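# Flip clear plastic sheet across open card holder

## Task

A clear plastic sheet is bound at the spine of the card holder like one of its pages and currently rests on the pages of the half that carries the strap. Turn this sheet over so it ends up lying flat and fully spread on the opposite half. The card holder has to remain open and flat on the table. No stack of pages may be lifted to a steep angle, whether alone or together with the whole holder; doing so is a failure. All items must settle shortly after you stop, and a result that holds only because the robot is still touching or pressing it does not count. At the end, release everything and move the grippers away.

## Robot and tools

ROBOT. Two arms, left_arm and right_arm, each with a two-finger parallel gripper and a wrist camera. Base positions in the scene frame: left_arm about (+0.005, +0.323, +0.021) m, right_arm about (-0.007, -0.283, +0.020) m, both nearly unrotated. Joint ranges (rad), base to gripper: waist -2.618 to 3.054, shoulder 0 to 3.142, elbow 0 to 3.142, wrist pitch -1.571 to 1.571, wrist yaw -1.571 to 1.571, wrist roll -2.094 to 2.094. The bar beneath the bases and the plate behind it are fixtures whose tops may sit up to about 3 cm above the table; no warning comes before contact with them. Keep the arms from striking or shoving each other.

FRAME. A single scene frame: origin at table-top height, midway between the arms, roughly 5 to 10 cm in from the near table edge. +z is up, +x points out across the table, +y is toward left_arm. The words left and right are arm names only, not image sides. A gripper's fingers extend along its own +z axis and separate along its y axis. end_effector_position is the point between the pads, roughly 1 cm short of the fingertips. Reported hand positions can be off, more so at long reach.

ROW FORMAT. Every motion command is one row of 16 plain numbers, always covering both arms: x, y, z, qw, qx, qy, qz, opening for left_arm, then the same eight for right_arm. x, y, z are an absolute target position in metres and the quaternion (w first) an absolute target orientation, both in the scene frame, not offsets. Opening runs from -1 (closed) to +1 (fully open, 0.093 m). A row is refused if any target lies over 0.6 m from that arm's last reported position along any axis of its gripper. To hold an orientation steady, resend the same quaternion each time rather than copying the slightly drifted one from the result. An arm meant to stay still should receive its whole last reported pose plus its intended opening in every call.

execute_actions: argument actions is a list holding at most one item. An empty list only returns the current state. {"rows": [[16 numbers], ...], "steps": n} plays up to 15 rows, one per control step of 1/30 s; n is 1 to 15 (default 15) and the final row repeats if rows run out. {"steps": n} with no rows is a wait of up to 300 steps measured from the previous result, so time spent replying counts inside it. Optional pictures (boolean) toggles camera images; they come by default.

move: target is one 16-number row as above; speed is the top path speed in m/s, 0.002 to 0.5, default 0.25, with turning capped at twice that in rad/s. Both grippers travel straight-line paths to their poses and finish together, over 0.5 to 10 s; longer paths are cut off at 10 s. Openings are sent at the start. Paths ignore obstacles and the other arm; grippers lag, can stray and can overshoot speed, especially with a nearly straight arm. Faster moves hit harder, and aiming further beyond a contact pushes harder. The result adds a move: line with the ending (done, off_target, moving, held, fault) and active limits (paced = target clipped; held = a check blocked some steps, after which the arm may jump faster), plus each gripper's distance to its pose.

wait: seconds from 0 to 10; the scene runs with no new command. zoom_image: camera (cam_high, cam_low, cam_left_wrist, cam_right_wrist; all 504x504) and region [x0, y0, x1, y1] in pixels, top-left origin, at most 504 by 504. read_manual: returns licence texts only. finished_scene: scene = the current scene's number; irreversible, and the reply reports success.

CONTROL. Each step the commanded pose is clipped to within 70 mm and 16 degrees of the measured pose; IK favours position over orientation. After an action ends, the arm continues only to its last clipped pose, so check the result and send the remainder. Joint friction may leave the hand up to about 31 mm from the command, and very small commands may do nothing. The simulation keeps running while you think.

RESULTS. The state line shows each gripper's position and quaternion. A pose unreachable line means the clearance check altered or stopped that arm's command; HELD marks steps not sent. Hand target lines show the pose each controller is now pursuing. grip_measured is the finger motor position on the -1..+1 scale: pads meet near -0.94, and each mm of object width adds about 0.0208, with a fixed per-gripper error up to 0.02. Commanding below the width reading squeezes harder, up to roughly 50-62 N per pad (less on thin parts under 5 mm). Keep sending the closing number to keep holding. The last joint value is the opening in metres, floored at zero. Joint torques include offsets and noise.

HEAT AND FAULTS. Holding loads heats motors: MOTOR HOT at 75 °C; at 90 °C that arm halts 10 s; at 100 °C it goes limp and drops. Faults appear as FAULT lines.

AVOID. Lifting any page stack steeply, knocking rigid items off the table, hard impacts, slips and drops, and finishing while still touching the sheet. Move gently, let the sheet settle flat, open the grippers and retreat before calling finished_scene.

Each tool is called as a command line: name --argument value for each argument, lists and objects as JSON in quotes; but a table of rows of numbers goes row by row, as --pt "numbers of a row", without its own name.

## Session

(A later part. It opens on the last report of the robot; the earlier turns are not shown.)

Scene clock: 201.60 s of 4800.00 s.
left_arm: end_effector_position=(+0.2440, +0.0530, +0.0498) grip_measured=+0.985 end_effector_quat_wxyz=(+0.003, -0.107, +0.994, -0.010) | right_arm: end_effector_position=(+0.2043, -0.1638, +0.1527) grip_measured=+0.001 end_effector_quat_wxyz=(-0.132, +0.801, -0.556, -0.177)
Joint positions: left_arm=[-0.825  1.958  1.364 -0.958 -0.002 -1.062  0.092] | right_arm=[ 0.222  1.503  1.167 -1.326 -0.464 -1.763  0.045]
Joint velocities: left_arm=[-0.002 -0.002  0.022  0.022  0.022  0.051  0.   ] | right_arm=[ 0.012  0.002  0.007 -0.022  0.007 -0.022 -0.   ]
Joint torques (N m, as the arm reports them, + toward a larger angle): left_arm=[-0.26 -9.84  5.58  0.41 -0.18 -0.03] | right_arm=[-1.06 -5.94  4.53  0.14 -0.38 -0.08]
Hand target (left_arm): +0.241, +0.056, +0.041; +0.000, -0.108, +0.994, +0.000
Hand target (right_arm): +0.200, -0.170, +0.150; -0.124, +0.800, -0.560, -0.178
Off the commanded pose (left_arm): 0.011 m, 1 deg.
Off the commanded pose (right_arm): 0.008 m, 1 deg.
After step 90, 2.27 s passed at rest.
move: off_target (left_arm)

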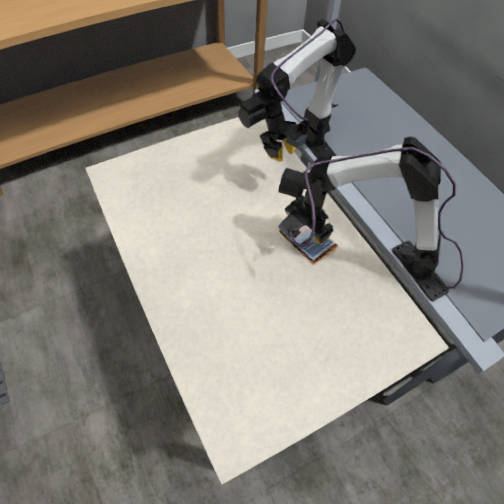

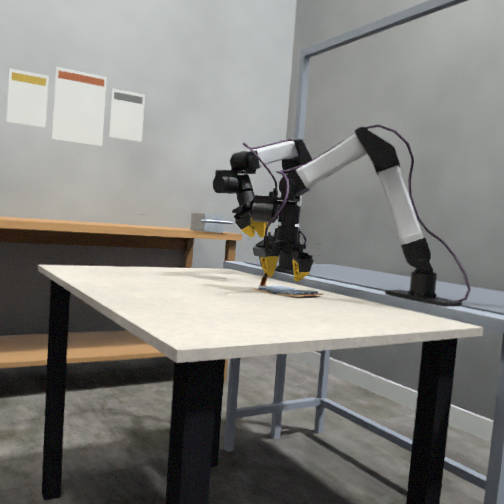

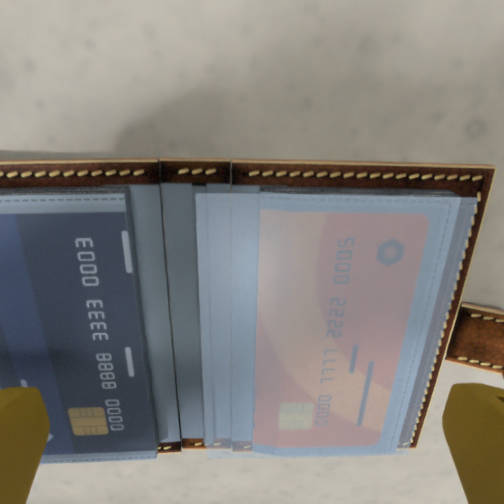

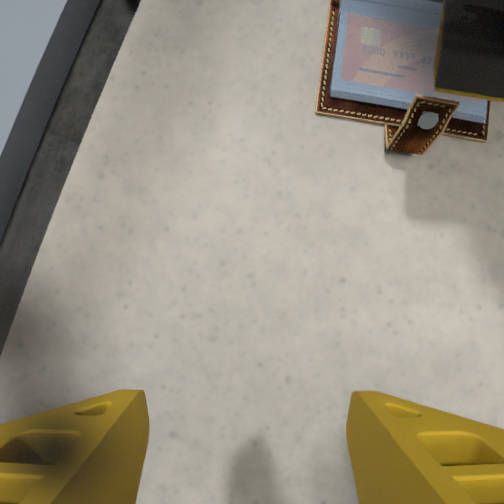

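move --target '[0.237, 0.066, 0.028, 0.0, -0.108, 0.994, 0.0, 1.0, 0.20, -0.17, 0.15, 0.1241, -0.7998, 0.56, 0.1773, 0.0]' --speed 0.03

Scene clock: 206.67 s of 4800.00 s.
left_arm: end_effector_position=(+0.2364, +0.0613, +0.0322) grip_measured=+0.985 end_effector_quat_wxyz=(-0.002, -0.107, +0.994, -0.003) | right_arm: end_effector_position=(+0.2043, -0.1638, +0.1527) grip_measured=+0.001 end_effector_quat_wxyz=(-0.132, +0.801, -0.556, -0.177)
Joint positions: left_arm=[-0.825  1.958  1.289 -0.9   -0.002 -1.062  0.092] | right_arm=[ 0.222  1.503  1.167 -1.326 -0.464 -1.763  0.045]
Joint velocities: left_arm=[ 0.012 -0.012  0.007 -0.037  0.037 -0.051  0.   ] | right_arm=[ 0.007  0.002  0.002 -0.007  0.066 -0.037  0.   ]
Joint torques (N m, as the arm reports them, + toward a larger angle): left_arm=[  0.5  -11.04   5.28   0.35  -0.18   0.06] | right_arm=[-1.06 -5.96  4.53  0.15 -0.38 -0.08]
Hand target (left_arm): +0.237, +0.066, +0.028; -0.000, -0.108, +0.994, +0.000
Hand target (right_arm): +0.200, -0.170, +0.150; -0.124, +0.800, -0.560, -0.178
Off the commanded pose (left_arm): 0.006 m, 0 deg.
Off the commanded pose (right_arm): 0.008 m, 1 deg.
After step 90, 0.93 s passed at rest.
move: done

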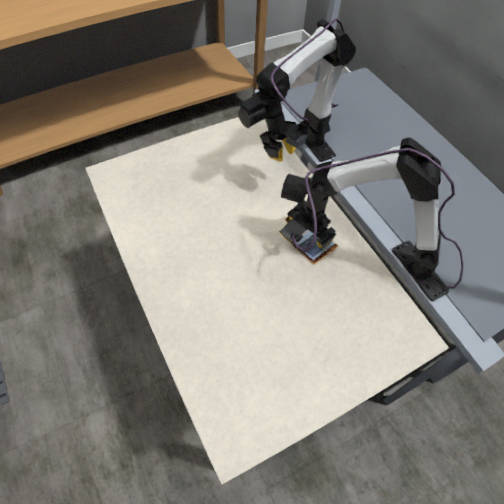

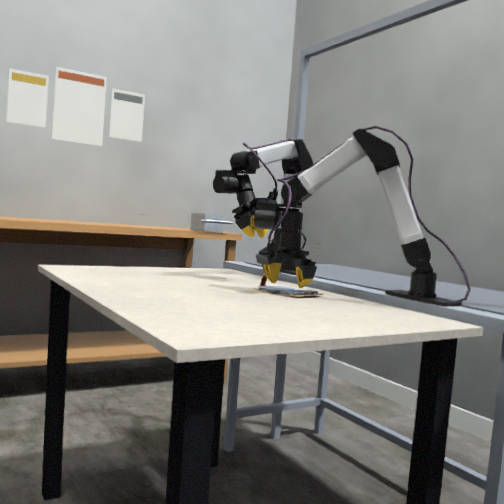

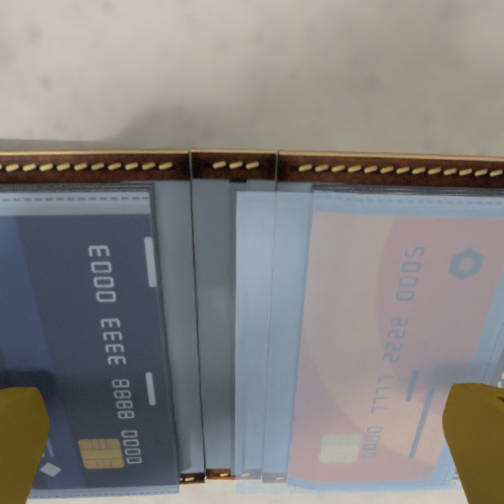

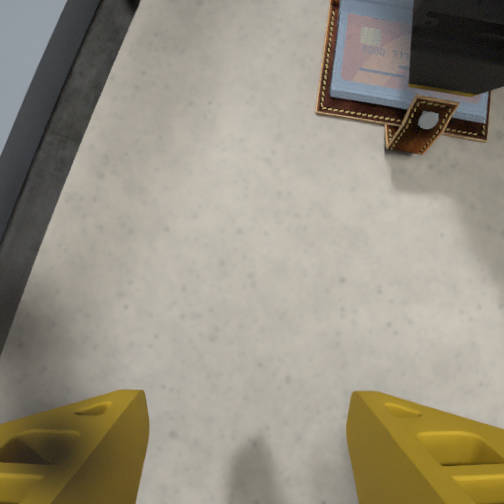

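move --target '[0.236, 0.065, 0.010, 0.0, -0.108, 0.994, 0.0, 1.0, 0.20, -0.17, 0.15, 0.1241, -0.7998, 0.56, 0.1773, 0.0]' --speed 0.02

zoom_image --camera "cam_low" --region '[240, 250, 340, 310]'

Scene clock: 212.27 s of 4800.00 s.
left_arm: end_effector_position=(+0.2384, +0.0593, +0.0227) grip_measured=+0.985 end_effector_quat_wxyz=(+0.005, -0.107, +0.994, -0.011) | right_arm: end_effector_position=(+0.2043, -0.1639, +0.1527) grip_measured=+0.001 end_effector_quat_wxyz=(-0.131, +0.801, -0.556, -0.177)
Joint positions: left_arm=[-0.825  1.966  1.258 -0.84  -0.003 -1.062  0.092] | right_arm=[ 0.222  1.503  1.167 -1.326 -0.464 -1.763  0.045]
Joint velocities: left_arm=[ 0.012 -0.002  0.032  0.095  0.022 -0.022 -0.   ] | right_arm=[-0.017 -0.002 -0.007 -0.051 -0.037 -0.051 -0.001]
Joint torques (N m, as the arm reports them, + toward a larger angle): left_arm=[ 0.2  -9.04  4.98  0.48 -0.16  0.03] | right_arm=[-1.07 -5.97  4.54  0.14 -0.38 -0.08]
Hand target (left_arm): +0.236, +0.065, +0.011; -0.000, -0.108, +0.994, -0.000
Hand target (right_arm): +0.200, -0.170, +0.150; -0.124, +0.800, -0.560, -0.178
Off the commanded pose (left_arm): 0.014 m, 1 deg.
Off the commanded pose (right_arm): 0.008 m, 1 deg.
After step 90, 1.23 s passed at rest.
move: off_target (left_arm)

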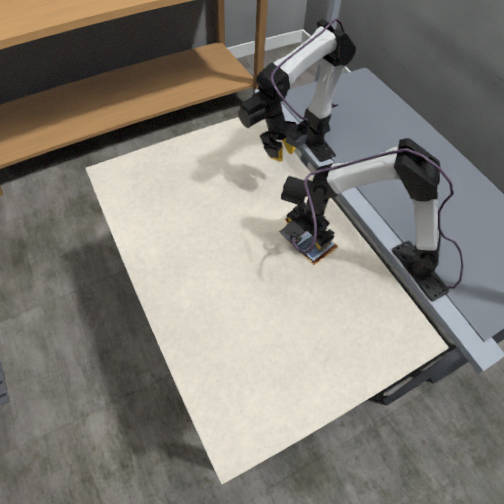

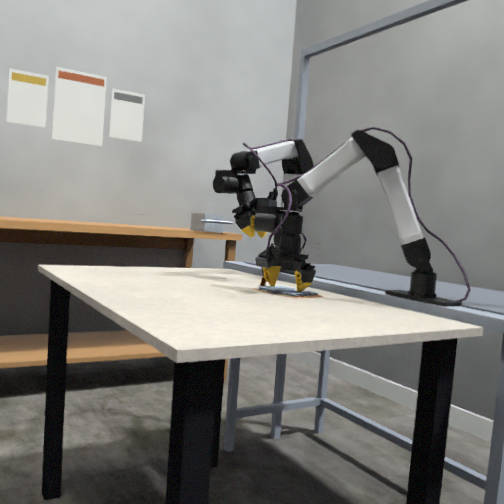

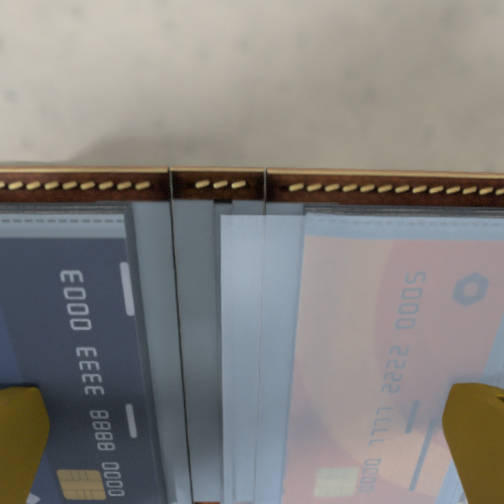

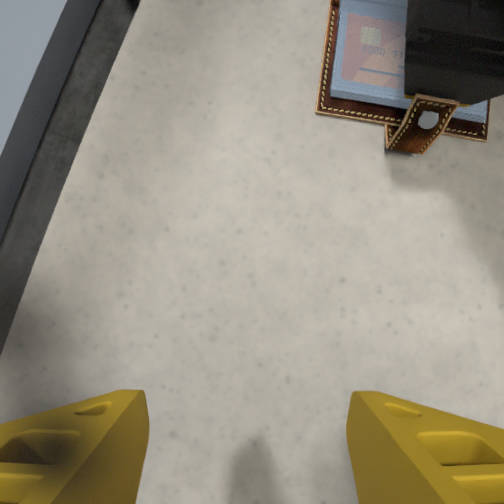

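Region (240, 250, 340, 310) of cam_low's 504x504 image, scaled by 5.040, with more detail than that image has; it fills the top 302 rows of this view, and the rest is white.

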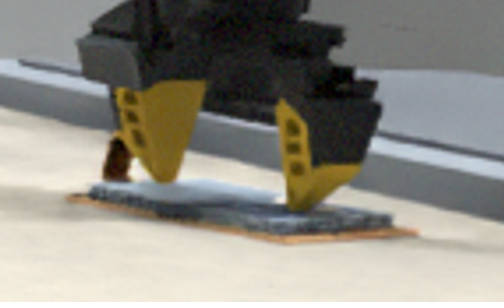

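move --target '[0.236, 0.064, 0.003, -0.003, -0.108, 0.994, 0.026, 1.0, 0.20, -0.17, 0.15, 0.1241, -0.7998, 0.56, 0.1773, 0.0]' --speed 0.02

zoom_image --camera "cam_low" --region '[240, 250, 340, 310]'

Scene clock: 218.83 s of 4800.00 s.
left_arm: end_effector_position=(+0.2385, +0.0598, +0.0210) grip_measured=+0.985 end_effector_quat_wxyz=(+0.000, -0.109, +0.994, -0.002) | right_arm: end_effector_position=(+0.2043, -0.1639, +0.1527) grip_measured=+0.001 end_effector_quat_wxyz=(-0.131, +0.801, -0.556, -0.177)
Joint positions: left_arm=[-0.825  1.985  1.279 -0.862 -0.006 -1.066  0.092] | right_arm=[ 0.222  1.503  1.167 -1.326 -0.464 -1.763  0.045]
Joint velocities: left_arm=[ 0.007  0.007 -0.007  0.037  0.022 -0.081 -0.   ] | right_arm=[-0.017 -0.012  0.022 -0.022 -0.007 -0.007  0.   ]
Joint torques (N m, as the arm reports them, + toward a larger angle): left_arm=[-0.64 -6.12  6.95  0.26 -0.39 -0.06] | right_arm=[-1.06 -5.96  4.54  0.14 -0.38 -0.08]
Hand target (left_arm): +0.236, +0.065, +0.004; -0.003, -0.108, +0.994, +0.026
Hand target (right_arm): +0.200, -0.170, +0.150; -0.124, +0.800, -0.560, -0.178
Off the commanded pose (left_arm): 0.019 m, 3 deg.
Off the commanded pose (right_arm): 0.008 m, 1 deg.
After step 90, 1.43 s passed at rest.
move: off_target (left_arm)

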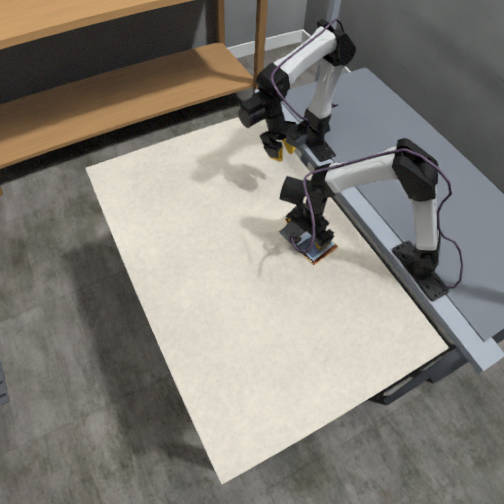

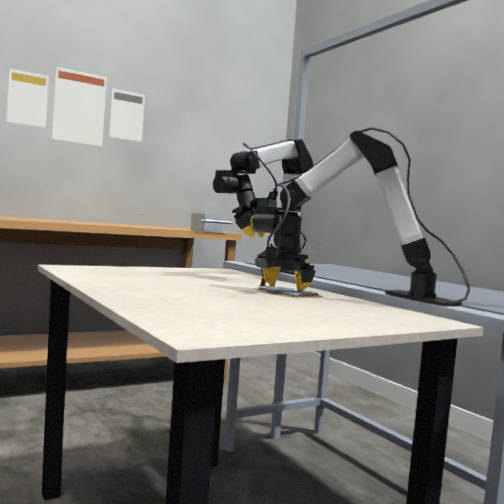

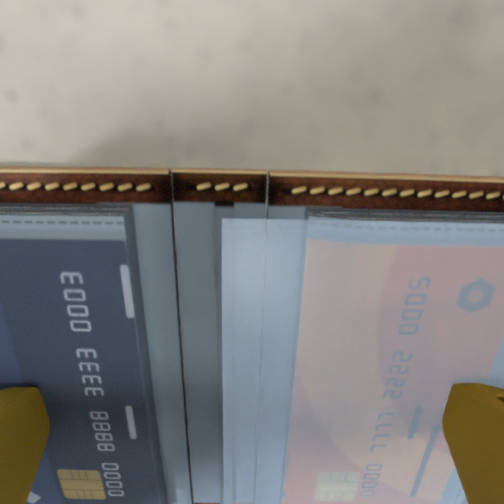

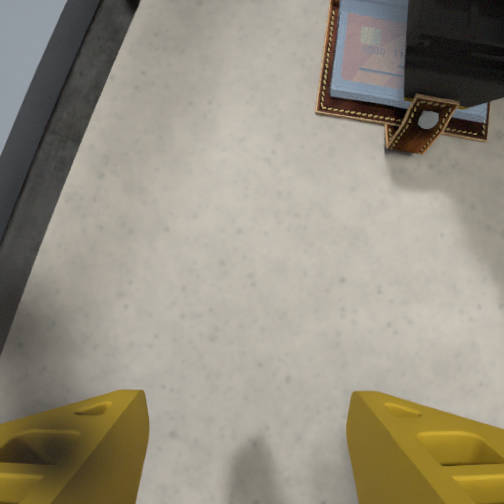

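Region (240, 250, 340, 310) of cam_low's 504x504 image, scaled by 5.040, with more detail than that image has; it fills the top 302 rows of this view, and the rest is white.

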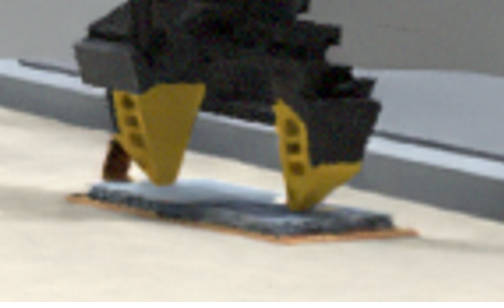

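Both appear in contact. Close slowly.

execute_actions --actions '[{"rows": [[0.236,0.064,0.003,-0.003,-0.108,0.994,0.026,0.97,0.20,-0.17,0.15,0.1241,-0.7998,0.56,0.1773,0.0],[0.236,0.064,0.003,-0.003,-0.108,0.994,0.026,0.95,0.20,-0.17,0.15,0.1241,-0.7998,0.56,0.1773,0.0],[0.236,0.064,0.003,-0.003,-0.108,0.994,0.026,0.93,0.20,-0.17,0.15,0.1241,-0.7998,0.56,0.1773,0.0],[0.236,0.064,0.003,-0.003,-0.108,0.994,0.026,0.91,0.20,-0.17,0.15,0.1241,-0.7998,0.56,0.1773,0.0],[0.236,0.064,0.003,-0.003,-0.108,0.994,0.026,0.89,0.20,-0.17,0.15,0.1241,-0.7998,0.56,0.1773,0.0],[0.236,0.064,0.003,-0.003,-0.108,0.994,0.026,0.87,0.20,-0.17,0.15,0.1241,-0.7998,0.56,0.1773,0.0],[0.236,0.064,0.003,-0.003,-0.108,0.994,0.026,0.85,0.20,-0.17,0.15,0.1241,-0.7998,0.56,0.1773,0.0],[0.236,0.064,0.003,-0.003,-0.108,0.994,0.026,0.83,0.20,-0.17,0.15,0.1241,-0.7998,0.56,0.1773,0.0],[0.236,0.064,0.003,-0.003,-0.108,0.994,0.026,0.81,0.20,-0.17,0.15,0.1241,-0.7998,0.56,0.1773,0.0],[0.236,0.064,0.003,-0.003,-0.108,0.994,0.026,0.79,0.20,-0.17,0.15,0.1241,-0.7998,0.56,0.1773,0.0],[0.236,0.064,0.003,-0.003,-0.108,0.994,0.026,0.77,0.20,-0.17,0.15,0.1241,-0.7998,0.56,0.1773,0.0],[0.236,0.064,0.003,-0.003,-0.108,0.994,0.026,0.75,0.20,-0.17,0.15,0.1241,-0.7998,0.56,0.1773,0.0],[0.236,0.064,0.003,-0.003,-0.108,0.994,0.026,0.73,0.20,-0.17,0.15,0.1241,-0.7998,0.56,0.1773,0.0],[0.236,0.064,0.003,-0.003,-0.108,0.994,0.026,0.71,0.20,-0.17,0.15,0.1241,-0.7998,0.56,0.1773,0.0],[0.236,0.064,0.003,-0.003,-0.108,0.994,0.026,0.70,0.20,-0.17,0.15,0.1241,-0.7998,0.56,0.1773,0.0]], "steps": 15}]'

zoom_image --camera "cam_low" --region '[240, 250, 340, 310]'

Scene clock: 227.70 s of 4800.00 s.
left_arm: end_effector_position=(+0.2390, +0.0592, +0.0210) grip_measured=+0.709 end_effector_quat_wxyz=(+0.002, -0.108, +0.994, -0.002) | right_arm: end_effector_position=(+0.2043, -0.1639, +0.1527) grip_measured=+0.001 end_effector_quat_wxyz=(-0.131, +0.801, -0.556, -0.177)
Joint positions: left_arm=[-0.826  1.985  1.279 -0.859 -0.009 -1.066  0.079] | right_arm=[ 0.222  1.503  1.167 -1.326 -0.464 -1.763  0.045]
Joint velocities: left_arm=[-0.007 -0.007 -0.012  0.007 -0.066  0.037 -0.014] | right_arm=[-0.002 -0.012 -0.002 -0.007 -0.007 -0.066 -0.   ]
Joint torques (N m, as the arm reports them, + toward a larger angle): left_arm=[-0.56 -6.14  6.91  0.25 -0.38 -0.07] | right_arm=[-1.1  -5.96  4.53  0.13 -0.39 -0.08]
Hand target (left_arm): +0.236, +0.065, +0.004; -0.003, -0.108, +0.994, +0.026
Hand target (right_arm): +0.200, -0.170, +0.150; -0.124, +0.800, -0.560, -0.178
Off the commanded pose (left_arm): 0.019 m, 3 deg.
Off the commanded pose (right_arm): 0.008 m, 1 deg.
Steps of this call (steps 1 to 90: nothing new was sent; then 5.37 s passed at rest; steps 91 to 105: all 15 steps of this action). Readings (end_effector_position):
91: left_arm (+0.2384, +0.0598, +0.0210) | right_arm (+0.2043, -0.1639, +0.1527)
92: left_arm (+0.2385, +0.0598, +0.0210) | right_arm (+0.2043, -0.1639, +0.1527)
94: left_arm (+0.2385, +0.0593, +0.0210) | right_arm (+0.2043, -0.1639, +0.1527)
98: left_arm (+0.2387, +0.0592, +0.0210) | right_arm (+0.2043, -0.1639, +0.1527)
105: the state above

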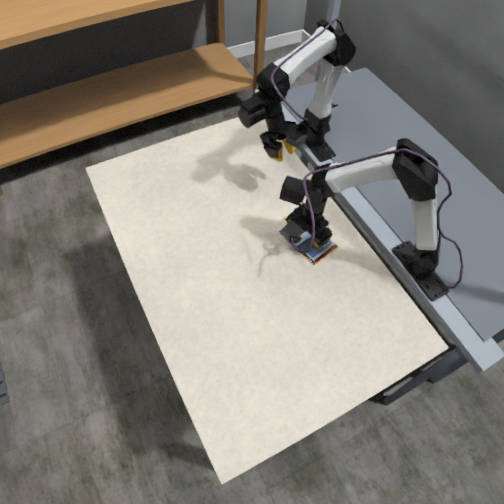

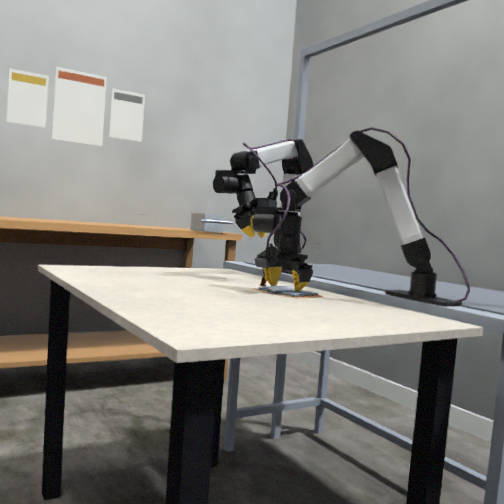

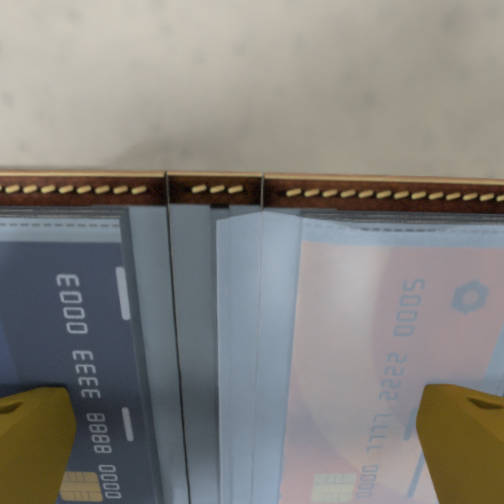

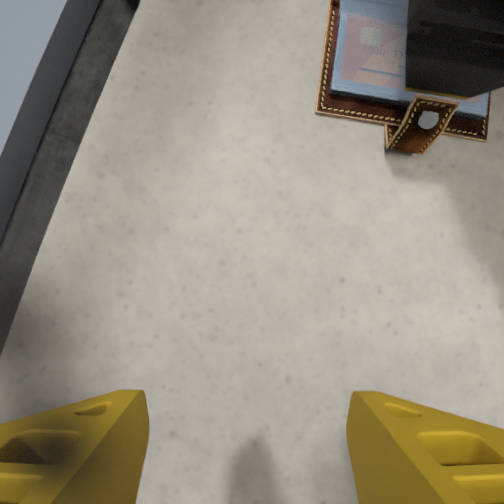

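Region (240, 250, 340, 310) of cam_low's 504x504 image, scaled by 5.040, with more detail than that image has; it fills the top 302 rows of this view, and the rest is white.

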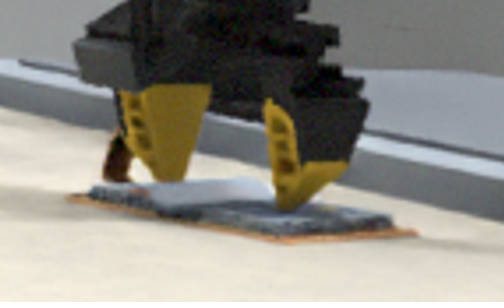

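execute_actions --actions '[{"rows": [[0.2358,0.065,0.003,-0.003,-0.108,0.994,0.026,0.68,0.20,-0.17,0.15,0.1241,-0.7998,0.56,0.1773,0.0],[0.2356,0.066,0.003,-0.003,-0.108,0.994,0.026,0.66,0.20,-0.17,0.15,0.1241,-0.7998,0.56,0.1773,0.0],[0.2354,0.067,0.003,-0.003,-0.108,0.994,0.026,0.64,0.20,-0.17,0.15,0.1241,-0.7998,0.56,0.1773,0.0],[0.2352,0.068,0.003,-0.003,-0.108,0.994,0.026,0.62,0.20,-0.17,0.15,0.1241,-0.7998,0.56,0.1773,0.0],[0.235,0.069,0.003,-0.003,-0.108,0.994,0.026,0.60,0.20,-0.17,0.15,0.1241,-0.7998,0.56,0.1773,0.0],[0.2348,0.070,0.003,-0.003,-0.108,0.994,0.026,0.58,0.20,-0.17,0.15,0.1241,-0.7998,0.56,0.1773,0.0],[0.2346,0.071,0.003,-0.003,-0.108,0.994,0.026,0.56,0.20,-0.17,0.15,0.1241,-0.7998,0.56,0.1773,0.0],[0.2344,0.072,0.003,-0.003,-0.108,0.994,0.026,0.54,0.20,-0.17,0.15,0.1241,-0.7998,0.56,0.1773,0.0],[0.2342,0.073,0.003,-0.003,-0.108,0.994,0.026,0.52,0.20,-0.17,0.15,0.1241,-0.7998,0.56,0.1773,0.0],[0.234,0.074,0.003,-0.003,-0.108,0.994,0.026,0.50,0.20,-0.17,0.15,0.1241,-0.7998,0.56,0.1773,0.0],[0.234,0.074,0.003,-0.003,-0.108,0.994,0.026,0.48,0.20,-0.17,0.15,0.1241,-0.7998,0.56,0.1773,0.0],[0.234,0.074,0.003,-0.003,-0.108,0.994,0.026,0.46,0.20,-0.17,0.15,0.1241,-0.7998,0.56,0.1773,0.0],[0.234,0.074,0.003,-0.003,-0.108,0.994,0.026,0.44,0.20,-0.17,0.15,0.1241,-0.7998,0.56,0.1773,0.0],[0.234,0.074,0.003,-0.003,-0.108,0.994,0.026,0.42,0.20,-0.17,0.15,0.1241,-0.7998,0.56,0.1773,0.0],[0.234,0.074,0.003,-0.003,-0.108,0.994,0.026,0.40,0.20,-0.17,0.15,0.1241,-0.7998,0.56,0.1773,0.0]], "steps": 15}]'

zoom_image --camera "cam_low" --region '[240, 250, 340, 310]'

Scene clock: 241.50 s of 4800.00 s.
left_arm: end_effector_position=(+0.2397, +0.0590, +0.0210) grip_measured=+0.413 end_effector_quat_wxyz=(+0.004, -0.108, +0.994, -0.003) | right_arm: end_effector_position=(+0.2043, -0.1639, +0.1527) grip_measured=+0.001 end_effector_quat_wxyz=(-0.131, +0.801, -0.556, -0.177)
Joint positions: left_arm=[-0.826  1.985  1.279 -0.857 -0.011 -1.066  0.065] | right_arm=[ 0.222  1.503  1.167 -1.326 -0.464 -1.763  0.045]
Joint velocities: left_arm=[ 0.012 -0.012  0.017 -0.037 -0.022  0.066 -0.022] | right_arm=[-0.002  0.007 -0.017 -0.007  0.022 -0.081  0.001]
Joint torques (N m, as the arm reports them, + toward a larger angle): left_arm=[ 0.35 -8.74  3.58  0.36 -0.34  0.06] | right_arm=[-1.07 -5.95  4.54  0.15 -0.38 -0.08]
Hand target (left_arm): +0.234, +0.074, +0.004; -0.004, -0.108, +0.994, +0.026
Hand target (right_arm): +0.200, -0.170, +0.150; -0.124, +0.800, -0.560, -0.178
Off the commanded pose (left_arm): 0.024 m, 3 deg.
Off the commanded pose (right_arm): 0.008 m, 1 deg.
Steps of this call (steps 1 to 90: nothing new was sent; then 10.30 s passed at rest; steps 91 to 105: all 15 steps of this action). Readings (end_effector_position):
91: left_arm (+0.2390, +0.0591, +0.0210) | right_arm (+0.2043, -0.1639, +0.1527)
92: left_arm (+0.2390, +0.0591, +0.0210) | right_arm (+0.2043, -0.1639, +0.1527)
94: left_arm (+0.2392, +0.0591, +0.0210) | right_arm (+0.2043, -0.1639, +0.1527)
98: left_arm (+0.2394, +0.0590, +0.0210) | right_arm (+0.2043, -0.1639, +0.1527)
105: the state above

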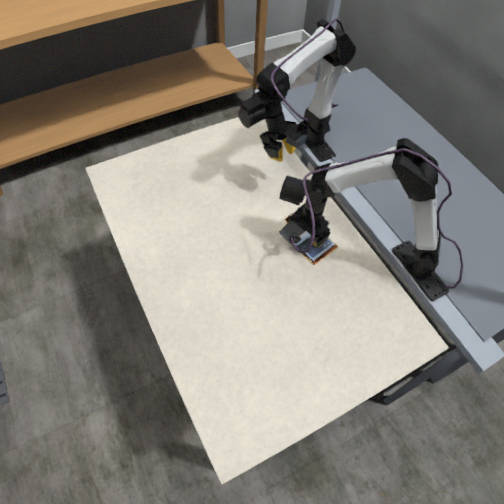

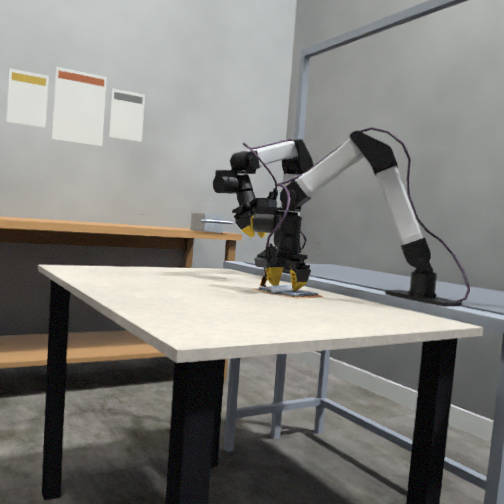

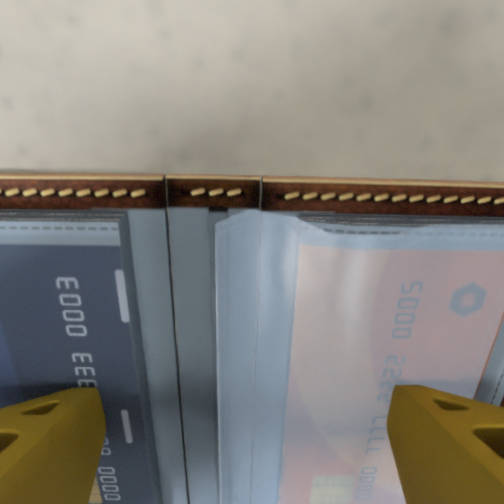

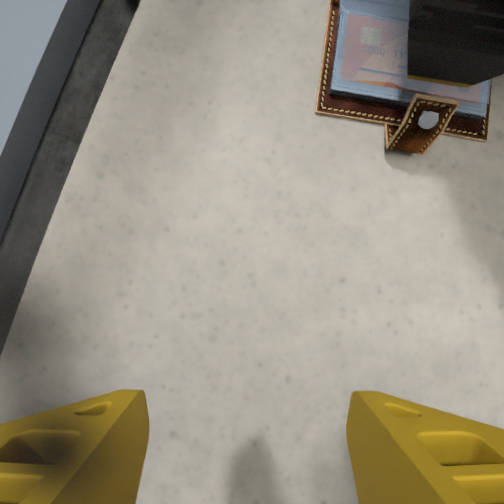

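Region (240, 250, 340, 310) of cam_low's 504x504 image, scaled by 5.040, with more detail than that image has; it fills the top 302 rows of this view, and the rest is white.

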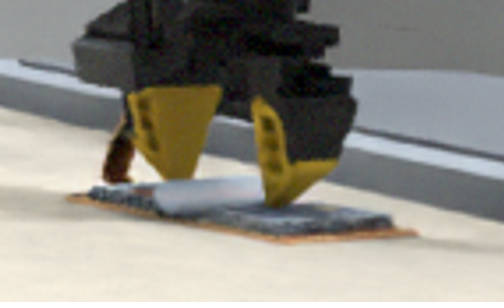

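execute_actions --actions '[{"rows": [[0.235,0.070,0.003,-0.003,-0.108,0.994,0.026,0.38,0.20,-0.17,0.15,0.1241,-0.7998,0.56,0.1773,0.0],[0.235,0.070,0.003,-0.003,-0.108,0.994,0.026,0.36,0.20,-0.17,0.15,0.1241,-0.7998,0.56,0.1773,0.0],[0.235,0.070,0.003,-0.003,-0.108,0.994,0.026,0.34,0.20,-0.17,0.15,0.1241,-0.7998,0.56,0.1773,0.0],[0.235,0.070,0.003,-0.003,-0.108,0.994,0.026,0.32,0.20,-0.17,0.15,0.1241,-0.7998,0.56,0.1773,0.0],[0.235,0.070,0.003,-0.003,-0.108,0.994,0.026,0.30,0.20,-0.17,0.15,0.1241,-0.7998,0.56,0.1773,0.0],[0.235,0.070,0.003,-0.003,-0.108,0.994,0.026,0.28,0.20,-0.17,0.15,0.1241,-0.7998,0.56,0.1773,0.0],[0.235,0.070,0.003,-0.003,-0.108,0.994,0.026,0.26,0.20,-0.17,0.15,0.1241,-0.7998,0.56,0.1773,0.0],[0.235,0.070,0.003,-0.003,-0.108,0.994,0.026,0.24,0.20,-0.17,0.15,0.1241,-0.7998,0.56,0.1773,0.0],[0.235,0.070,0.003,-0.003,-0.108,0.994,0.026,0.22,0.20,-0.17,0.15,0.1241,-0.7998,0.56,0.1773,0.0],[0.235,0.070,0.003,-0.003,-0.108,0.994,0.026,0.20,0.20,-0.17,0.15,0.1241,-0.7998,0.56,0.1773,0.0],[0.235,0.070,0.003,-0.003,-0.108,0.994,0.026,0.18,0.20,-0.17,0.15,0.1241,-0.7998,0.56,0.1773,0.0],[0.235,0.070,0.003,-0.003,-0.108,0.994,0.026,0.16,0.20,-0.17,0.15,0.1241,-0.7998,0.56,0.1773,0.0],[0.235,0.070,0.003,-0.003,-0.108,0.994,0.026,0.14,0.20,-0.17,0.15,0.1241,-0.7998,0.56,0.1773,0.0],[0.235,0.070,0.003,-0.003,-0.108,0.994,0.026,0.12,0.20,-0.17,0.15,0.1241,-0.7998,0.56,0.1773,0.0],[0.235,0.070,0.003,-0.003,-0.108,0.994,0.026,0.10,0.20,-0.17,0.15,0.1241,-0.7998,0.56,0.1773,0.0]], "steps": 15}]'

zoom_image --camera "cam_low" --region '[240, 250, 340, 310]'

zoom_image --camera "cam_right_wrist" --region '[300, 0, 504, 170]'

Scene clock: 288.17 s of 4800.00 s.
left_arm: end_effector_position=(+0.2401, +0.0592, +0.0210) grip_measured=+0.113 end_effector_quat_wxyz=(+0.005, -0.108, +0.994, -0.002) | right_arm: end_effector_position=(+0.2043, -0.1639, +0.1527) grip_measured=+0.001 end_effector_quat_wxyz=(-0.131, +0.801, -0.556, -0.177)
Joint positions: left_arm=[-0.826  1.985  1.279 -0.856 -0.014 -1.066  0.051] | right_arm=[ 0.222  1.503  1.167 -1.326 -0.464 -1.763  0.045]
Joint velocities: left_arm=[-0.002 -0.007 -0.012  0.007 -0.007 -0.037 -0.022] | right_arm=[-0.012 -0.017  0.007 -0.081 -0.007 -0.037 -0.   ]
Joint torques (N m, as the arm reports them, + toward a larger angle): left_arm=[ 0.   -7.73  4.98  0.29 -0.3   0.02] | right_arm=[-1.08 -5.95  4.54  0.14 -0.38 -0.08]
Hand target (left_arm): +0.235, +0.070, +0.004; -0.004, -0.108, +0.994, +0.026
Hand target (right_arm): +0.200, -0.170, +0.150; -0.124, +0.800, -0.560, -0.178
Off the commanded pose (left_arm): 0.022 m, 3 deg.
Off the commanded pose (right_arm): 0.008 m, 1 deg.
Steps of this call (steps 1 to 90: nothing new was sent; then 43.17 s passed at rest; steps 91 to 105: all 15 steps of this action). Readings (end_effector_position):
91: left_arm (+0.2398, +0.0589, +0.0210) | right_arm (+0.2043, -0.1639, +0.1527)
92: left_arm (+0.2398, +0.0589, +0.0210) | right_arm (+0.2043, -0.1639, +0.1527)
94: left_arm (+0.2399, +0.0590, +0.0210) | right_arm (+0.2043, -0.1639, +0.1527)
98: left_arm (+0.2400, +0.0591, +0.0210) | right_arm (+0.2043, -0.1639, +0.1527)
105: the state above

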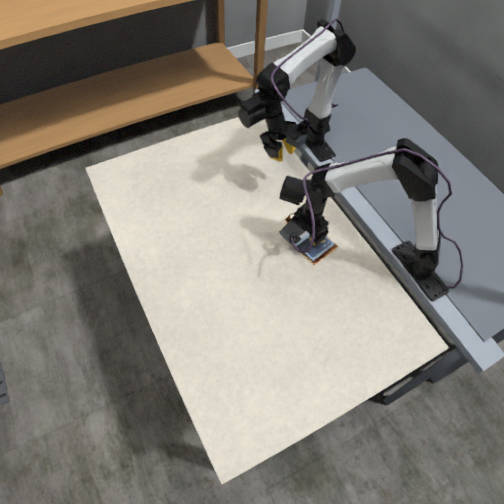

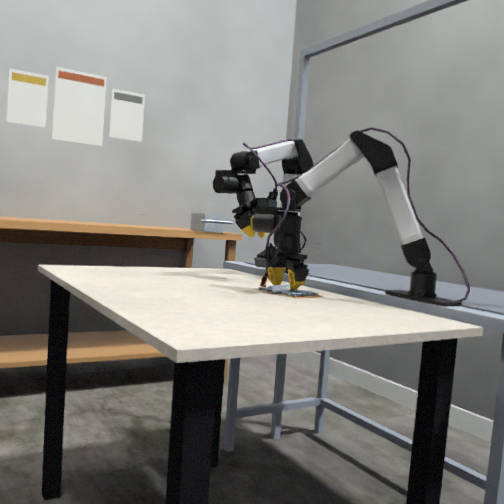

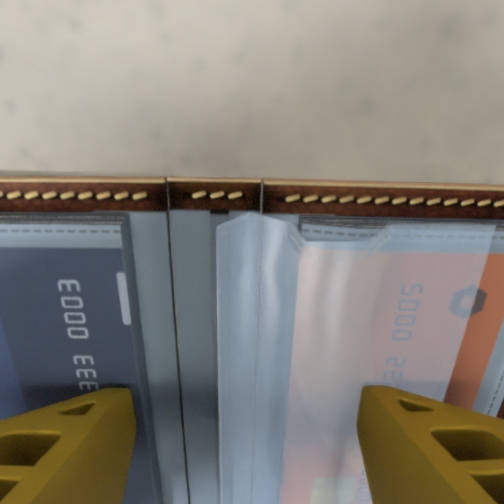

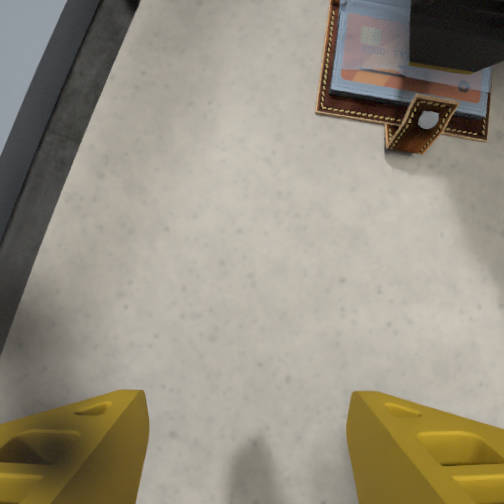

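Region (240, 250, 340, 310) of cam_low's 504x504 image, scaled by 5.040, with more detail than that image has; it fills the top 302 rows of this view, and the rest is white.

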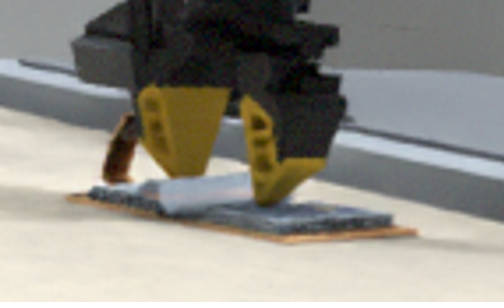

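Region (300, 0, 504, 170) of cam_right_wrist's 504x504 image, scaled by 2.471, with more detail than that image has.

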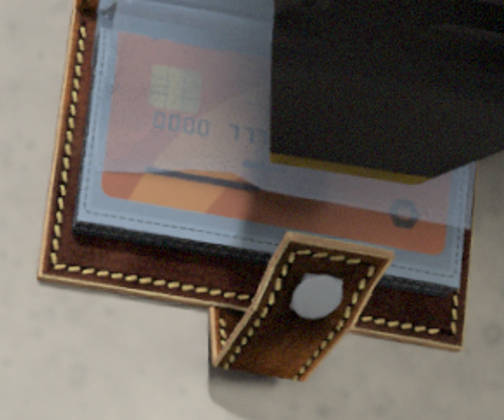

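move --target '[0.235, 0.070, 0.003, -0.003, -0.108, 0.994, 0.026, 0.10, 0.205, -0.075, 0.09, 0.0, 0.0, 0.9659, 0.2588, -1.0]' --speed 0.25

Scene clock: 317.27 s of 4800.00 s.
left_arm: end_effector_position=(+0.2404, +0.0592, +0.0217) grip_measured=+0.102 end_effector_quat_wxyz=(+0.006, -0.108, +0.994, -0.003) | right_arm: end_effector_position=(+0.2099, -0.0744, +0.0916) grip_measured=-1.000 end_effector_quat_wxyz=(+0.000, -0.001, +0.966, +0.260)
Joint positions: left_arm=[-0.826  1.983  1.279 -0.856 -0.015 -1.066  0.05 ] | right_arm=[ 0.532  1.491  0.88  -0.701 -0.487  0.561  0.   ]
Joint velocities: left_arm=[-0.002 -0.012  0.012  0.022 -0.051  0.007 -0.   ] | right_arm=[ 0.002 -0.027 -0.027 -0.007  0.007 -0.022  0.   ]
Joint torques (N m, as the arm reports them, + toward a larger angle): left_arm=[ 0.02 -7.54  4.98  0.3  -0.32  0.02] | right_arm=[ 0.89 -6.48  4.59  1.22 -0.29  0.1 ]
Hand target (left_arm): +0.235, +0.070, +0.004; -0.003, -0.108, +0.994, +0.026
Hand target (right_arm): +0.207, -0.075, +0.089; +0.003, +0.002, +0.966, +0.258
Off the commanded pose (left_arm): 0.022 m, 3 deg.
Off the commanded pose (right_arm): 0.005 m, 0 deg.
After step 90, 21.70 s passed at rest.
move: off_target (left_arm)

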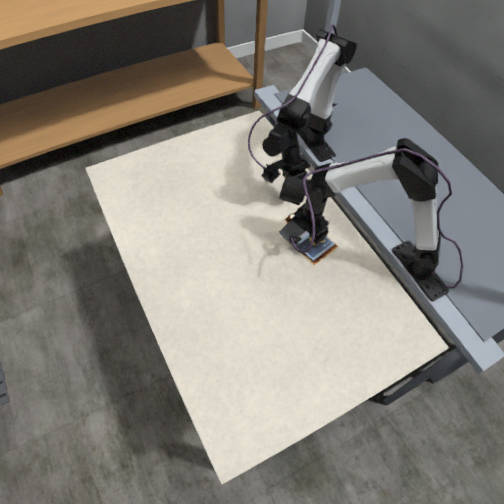

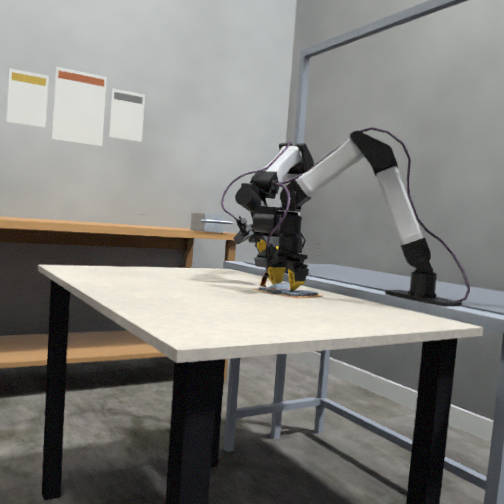

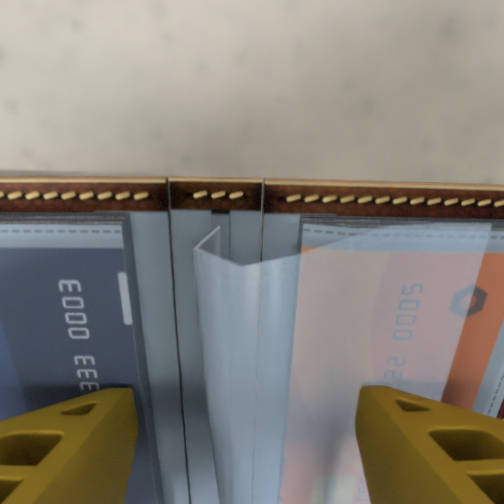

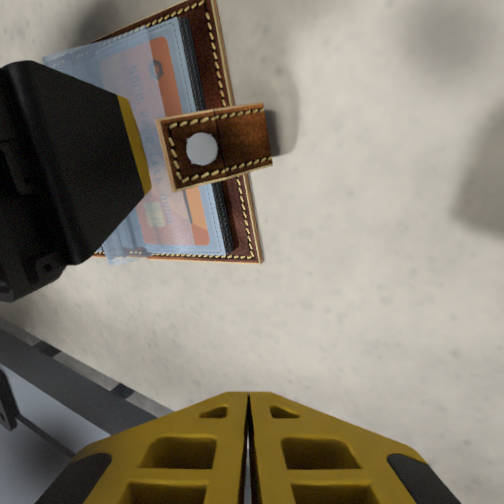

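execute_actions --actions '[{"rows": [[0.235,0.070,0.003,-0.003,-0.108,0.994,0.026,0.10,0.205,-0.071,0.086,0,0,0.9659,0.2588,-1],[0.235,0.070,0.003,-0.003,-0.108,0.994,0.026,0.10,0.205,-0.067,0.082,0,0,0.9659,0.2588,-1],[0.235,0.070,0.003,-0.003,-0.108,0.994,0.026,0.10,0.205,-0.063,0.078,0,0,0.9659,0.2588,-1],[0.235,0.070,0.003,-0.003,-0.108,0.994,0.026,0.10,0.205,-0.059,0.074,0,0,0.9659,0.2588,-1],[0.235,0.070,0.003,-0.003,-0.108,0.994,0.026,0.10,0.205,-0.055,0.070,0,0,0.9659,0.2588,-1],[0.235,0.070,0.003,-0.003,-0.108,0.994,0.026,0.10,0.205,-0.051,0.066,0,0,0.9659,0.2588,-1],[0.235,0.070,0.003,-0.003,-0.108,0.994,0.026,0.10,0.205,-0.047,0.062,0,0,0.9659,0.2588,-1],[0.235,0.070,0.003,-0.003,-0.108,0.994,0.026,0.10,0.205,-0.043,0.058,0,0,0.9659,0.2588,-1],[0.235,0.070,0.003,-0.003,-0.108,0.994,0.026,0.10,0.205,-0.039,0.054,0,0,0.9659,0.2588,-1],[0.235,0.070,0.003,-0.003,-0.108,0.994,0.026,0.10,0.205,-0.035,0.050,0,0,0.9659,0.2588,-1],[0.235,0.070,0.003,-0.003,-0.108,0.994,0.026,0.10,0.205,-0.031,0.046,0,0,0.9659,0.2588,-1],[0.235,0.070,0.003,-0.003,-0.108,0.994,0.026,0.10,0.205,-0.027,0.042,0,0,0.9659,0.2588,-1],[0.235,0.070,0.003,-0.003,-0.108,0.994,0.026,0.10,0.205,-0.023,0.038,0,0,0.9659,0.2588,-1],[0.235,0.070,0.003,-0.003,-0.108,0.994,0.026,0.10,0.205,-0.020,0.035,0,0,0.9659,0.2588,-1]], "steps": 15}]' --pictures false

execute_actions --actions '[{"rows": [[0.235,0.070,0.003,-0.003,-0.108,0.994,0.026,0.10,0.205,-0.020,0.035,0,0,0.9659,0.2588,-1]], "steps": 15}]'

Scene clock: 328.73 s of 4800.00 s.
left_arm: end_effector_position=(+0.2404, +0.0592, +0.0217) grip_measured=+0.102 end_effector_quat_wxyz=(+0.006, -0.108, +0.994, -0.003) | right_arm: end_effector_position=(+0.1966, -0.0333, +0.0533) grip_measured=-1.000 end_effector_quat_wxyz=(-0.015, -0.019, +0.966, +0.256)
Joint positions: left_arm=[-0.826  1.983  1.279 -0.856 -0.015 -1.066  0.05 ] | right_arm=[ 0.687  1.616  0.837 -0.498 -0.461  0.684  0.   ]
Joint velocities: left_arm=[-0.002 -0.002 -0.012 -0.051 -0.007 -0.051  0.   ] | right_arm=[-0.007 -0.012 -0.007 -0.168  0.007 -0.051  0.   ]
Joint torques (N m, as the arm reports them, + toward a larger angle): left_arm=[ 0.05 -7.55  4.95  0.29 -0.32  0.01] | right_arm=[-0.57 -7.25  5.81  1.37 -0.4  -0.06]
Hand target (left_arm): +0.235, +0.070, +0.004; -0.003, -0.108, +0.994, +0.026
Hand target (right_arm): +0.199, -0.035, +0.057; -0.010, -0.018, +0.966, +0.258
Off the commanded pose (left_arm): 0.022 m, 3 deg.
Off the commanded pose (right_arm): 0.024 m, 3 deg.
Steps of this call (steps 1 to 90: nothing new was sent; then 7.97 s passed at rest; steps 91 to 105: all 15 steps of this action). Readings (end_effector_position):
91: left_arm (+0.2404, +0.0592, +0.0217) | right_arm (+0.2101, -0.0739, +0.0916)
92: left_arm (+0.2404, +0.0592, +0.0217) | right_arm (+0.2097, -0.0724, +0.0913)
94: left_arm (+0.2404, +0.0592, +0.0217) | right_arm (+0.2072, -0.0667, +0.0898)
98: left_arm (+0.2404, +0.0592, +0.0217) | right_arm (+0.2016, -0.0524, +0.0797)
104: left_arm (+0.2404, +0.0592, +0.0217) | right_arm (+0.1977, -0.0330, +0.0541) HELD
105: the state above HELD
pose unreachable (right arm): on one or more control steps of this call this arm could not follow its commanded pose, so it was not sent that pose on those steps. On the call's last step it was still not sent that pose. It may still have moved: this result reports where it is.
cause: the commanded pose would bring a part of the arm too close to another arm (this arm's wrist (the part past joint 4) and the other arm's wrist (the part past joint 4)).

Scene clock: 329.23 s of 4800.00 s.
left_arm: end_effector_position=(+0.2404, +0.0592, +0.0217) grip_measured=+0.102 end_effector_quat_wxyz=(+0.006, -0.108, +0.994, -0.003) | right_arm: end_effector_position=(+0.1967, -0.0334, +0.0539) grip_measured=-1.000 end_effector_quat_wxyz=(-0.014, -0.019, +0.966, +0.256)
Joint positions: left_arm=[-0.826  1.983  1.279 -0.856 -0.015 -1.066  0.05 ] | right_arm=[ 0.687  1.613  0.837 -0.499 -0.461  0.684  0.   ]
Joint velocities: left_arm=[ 0.007  0.002  0.007 -0.007  0.051 -0.066  0.   ] | right_arm=[-0.017 -0.012  0.017  0.007 -0.037  0.007  0.   ]
Joint torques (N m, as the arm reports them, + toward a larger angle): left_arm=[ 0.01 -7.56  4.91  0.3  -0.3   0.02] | right_arm=[-0.5  -7.1   5.87  1.11 -0.38 -0.05]
Hand target (left_arm): +0.235, +0.070, +0.004; -0.003, -0.108, +0.994, +0.026
Hand target (right_arm): +0.199, -0.035, +0.057; -0.010, -0.018, +0.966, +0.258
Off the commanded pose (left_arm): 0.022 m, 3 deg.
Off the commanded pose (right_arm): 0.025 m, 3 deg.
Steps of this call (steps 1 to 15: all 15 steps of this action). Readings (end_effector_position):
1: left_arm (+0.2404, +0.0592, +0.0217) | right_arm (+0.1965, -0.0335, +0.0535) HELD
2: left_arm (+0.2404, +0.0592, +0.0217) | right_arm (+0.1967, -0.0334, +0.0539) HELD
3: left_arm (+0.2404, +0.0592, +0.0217) | right_arm (+0.1967, -0.0334, +0.0539) HELD
4: left_arm (+0.2404, +0.0592, +0.0217) | right_arm (+0.1967, -0.0334, +0.0539) HELD
5: left_arm (+0.2404, +0.0592, +0.0217) | right_arm (+0.1967, -0.0334, +0.0539) HELD
6: left_arm (+0.2404, +0.0592, +0.0217) | right_arm (+0.1967, -0.0334, +0.0539) HELD
7: left_arm (+0.2404, +0.0592, +0.0217) | right_arm (+0.1967, -0.0334, +0.0539) HELD
8: left_arm (+0.2404, +0.0592, +0.0217) | right_arm (+0.1967, -0.0334, +0.0539) HELD
9: left_arm (+0.2404, +0.0592, +0.0217) | right_arm (+0.1967, -0.0334, +0.0539) HELD
10: left_arm (+0.2404, +0.0592, +0.0217) | right_arm (+0.1967, -0.0334, +0.0539) HELD
11: left_arm (+0.2404, +0.0592, +0.0217) | right_arm (+0.1967, -0.0334, +0.0539) HELD
12: left_arm (+0.2404, +0.0592, +0.0217) | right_arm (+0.1967, -0.0334, +0.0539) HELD
13: left_arm (+0.2404, +0.0592, +0.0217) | right_arm (+0.1967, -0.0334, +0.0539) HELD
14: left_arm (+0.2404, +0.0592, +0.0217) | right_arm (+0.1967, -0.0334, +0.0539) HELD
15: the state above HELD
pose unreachable (right arm): on one or more control steps of this call this arm could not follow its commanded pose, so it was not sent that pose on those steps. On the call's last step it was still not sent that pose. It may still have moved: this result reports where it is.
cause: the commanded pose would bring a part of the arm too close to another arm (this arm's wrist (the part past joint 4) and the other arm's wrist (the part past joint 4)).

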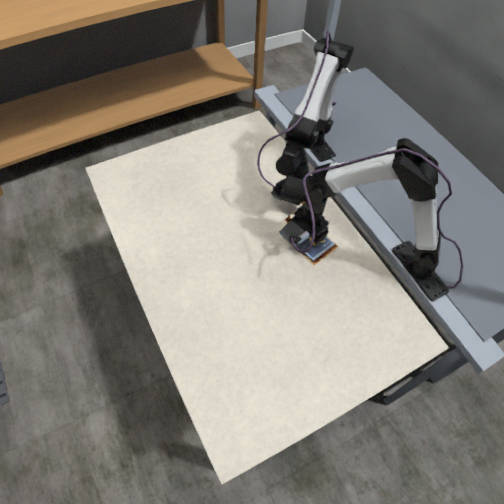

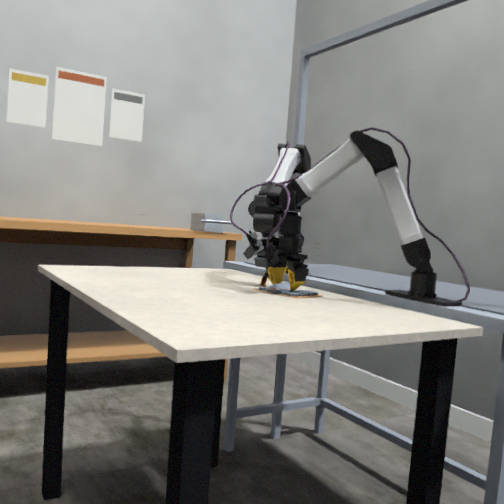

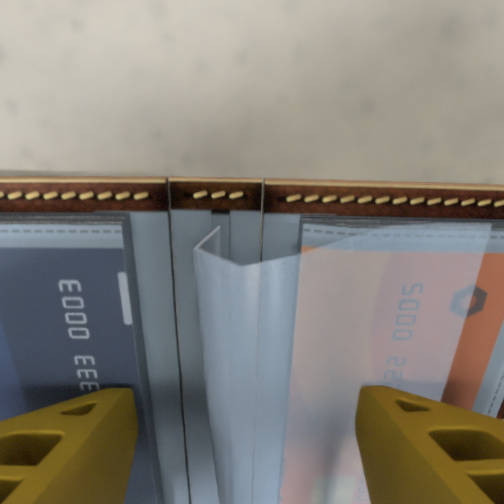

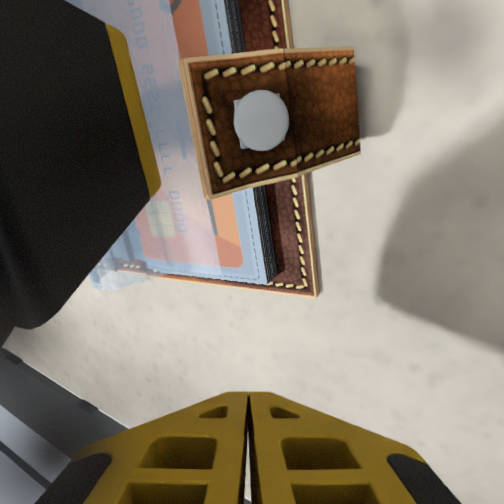

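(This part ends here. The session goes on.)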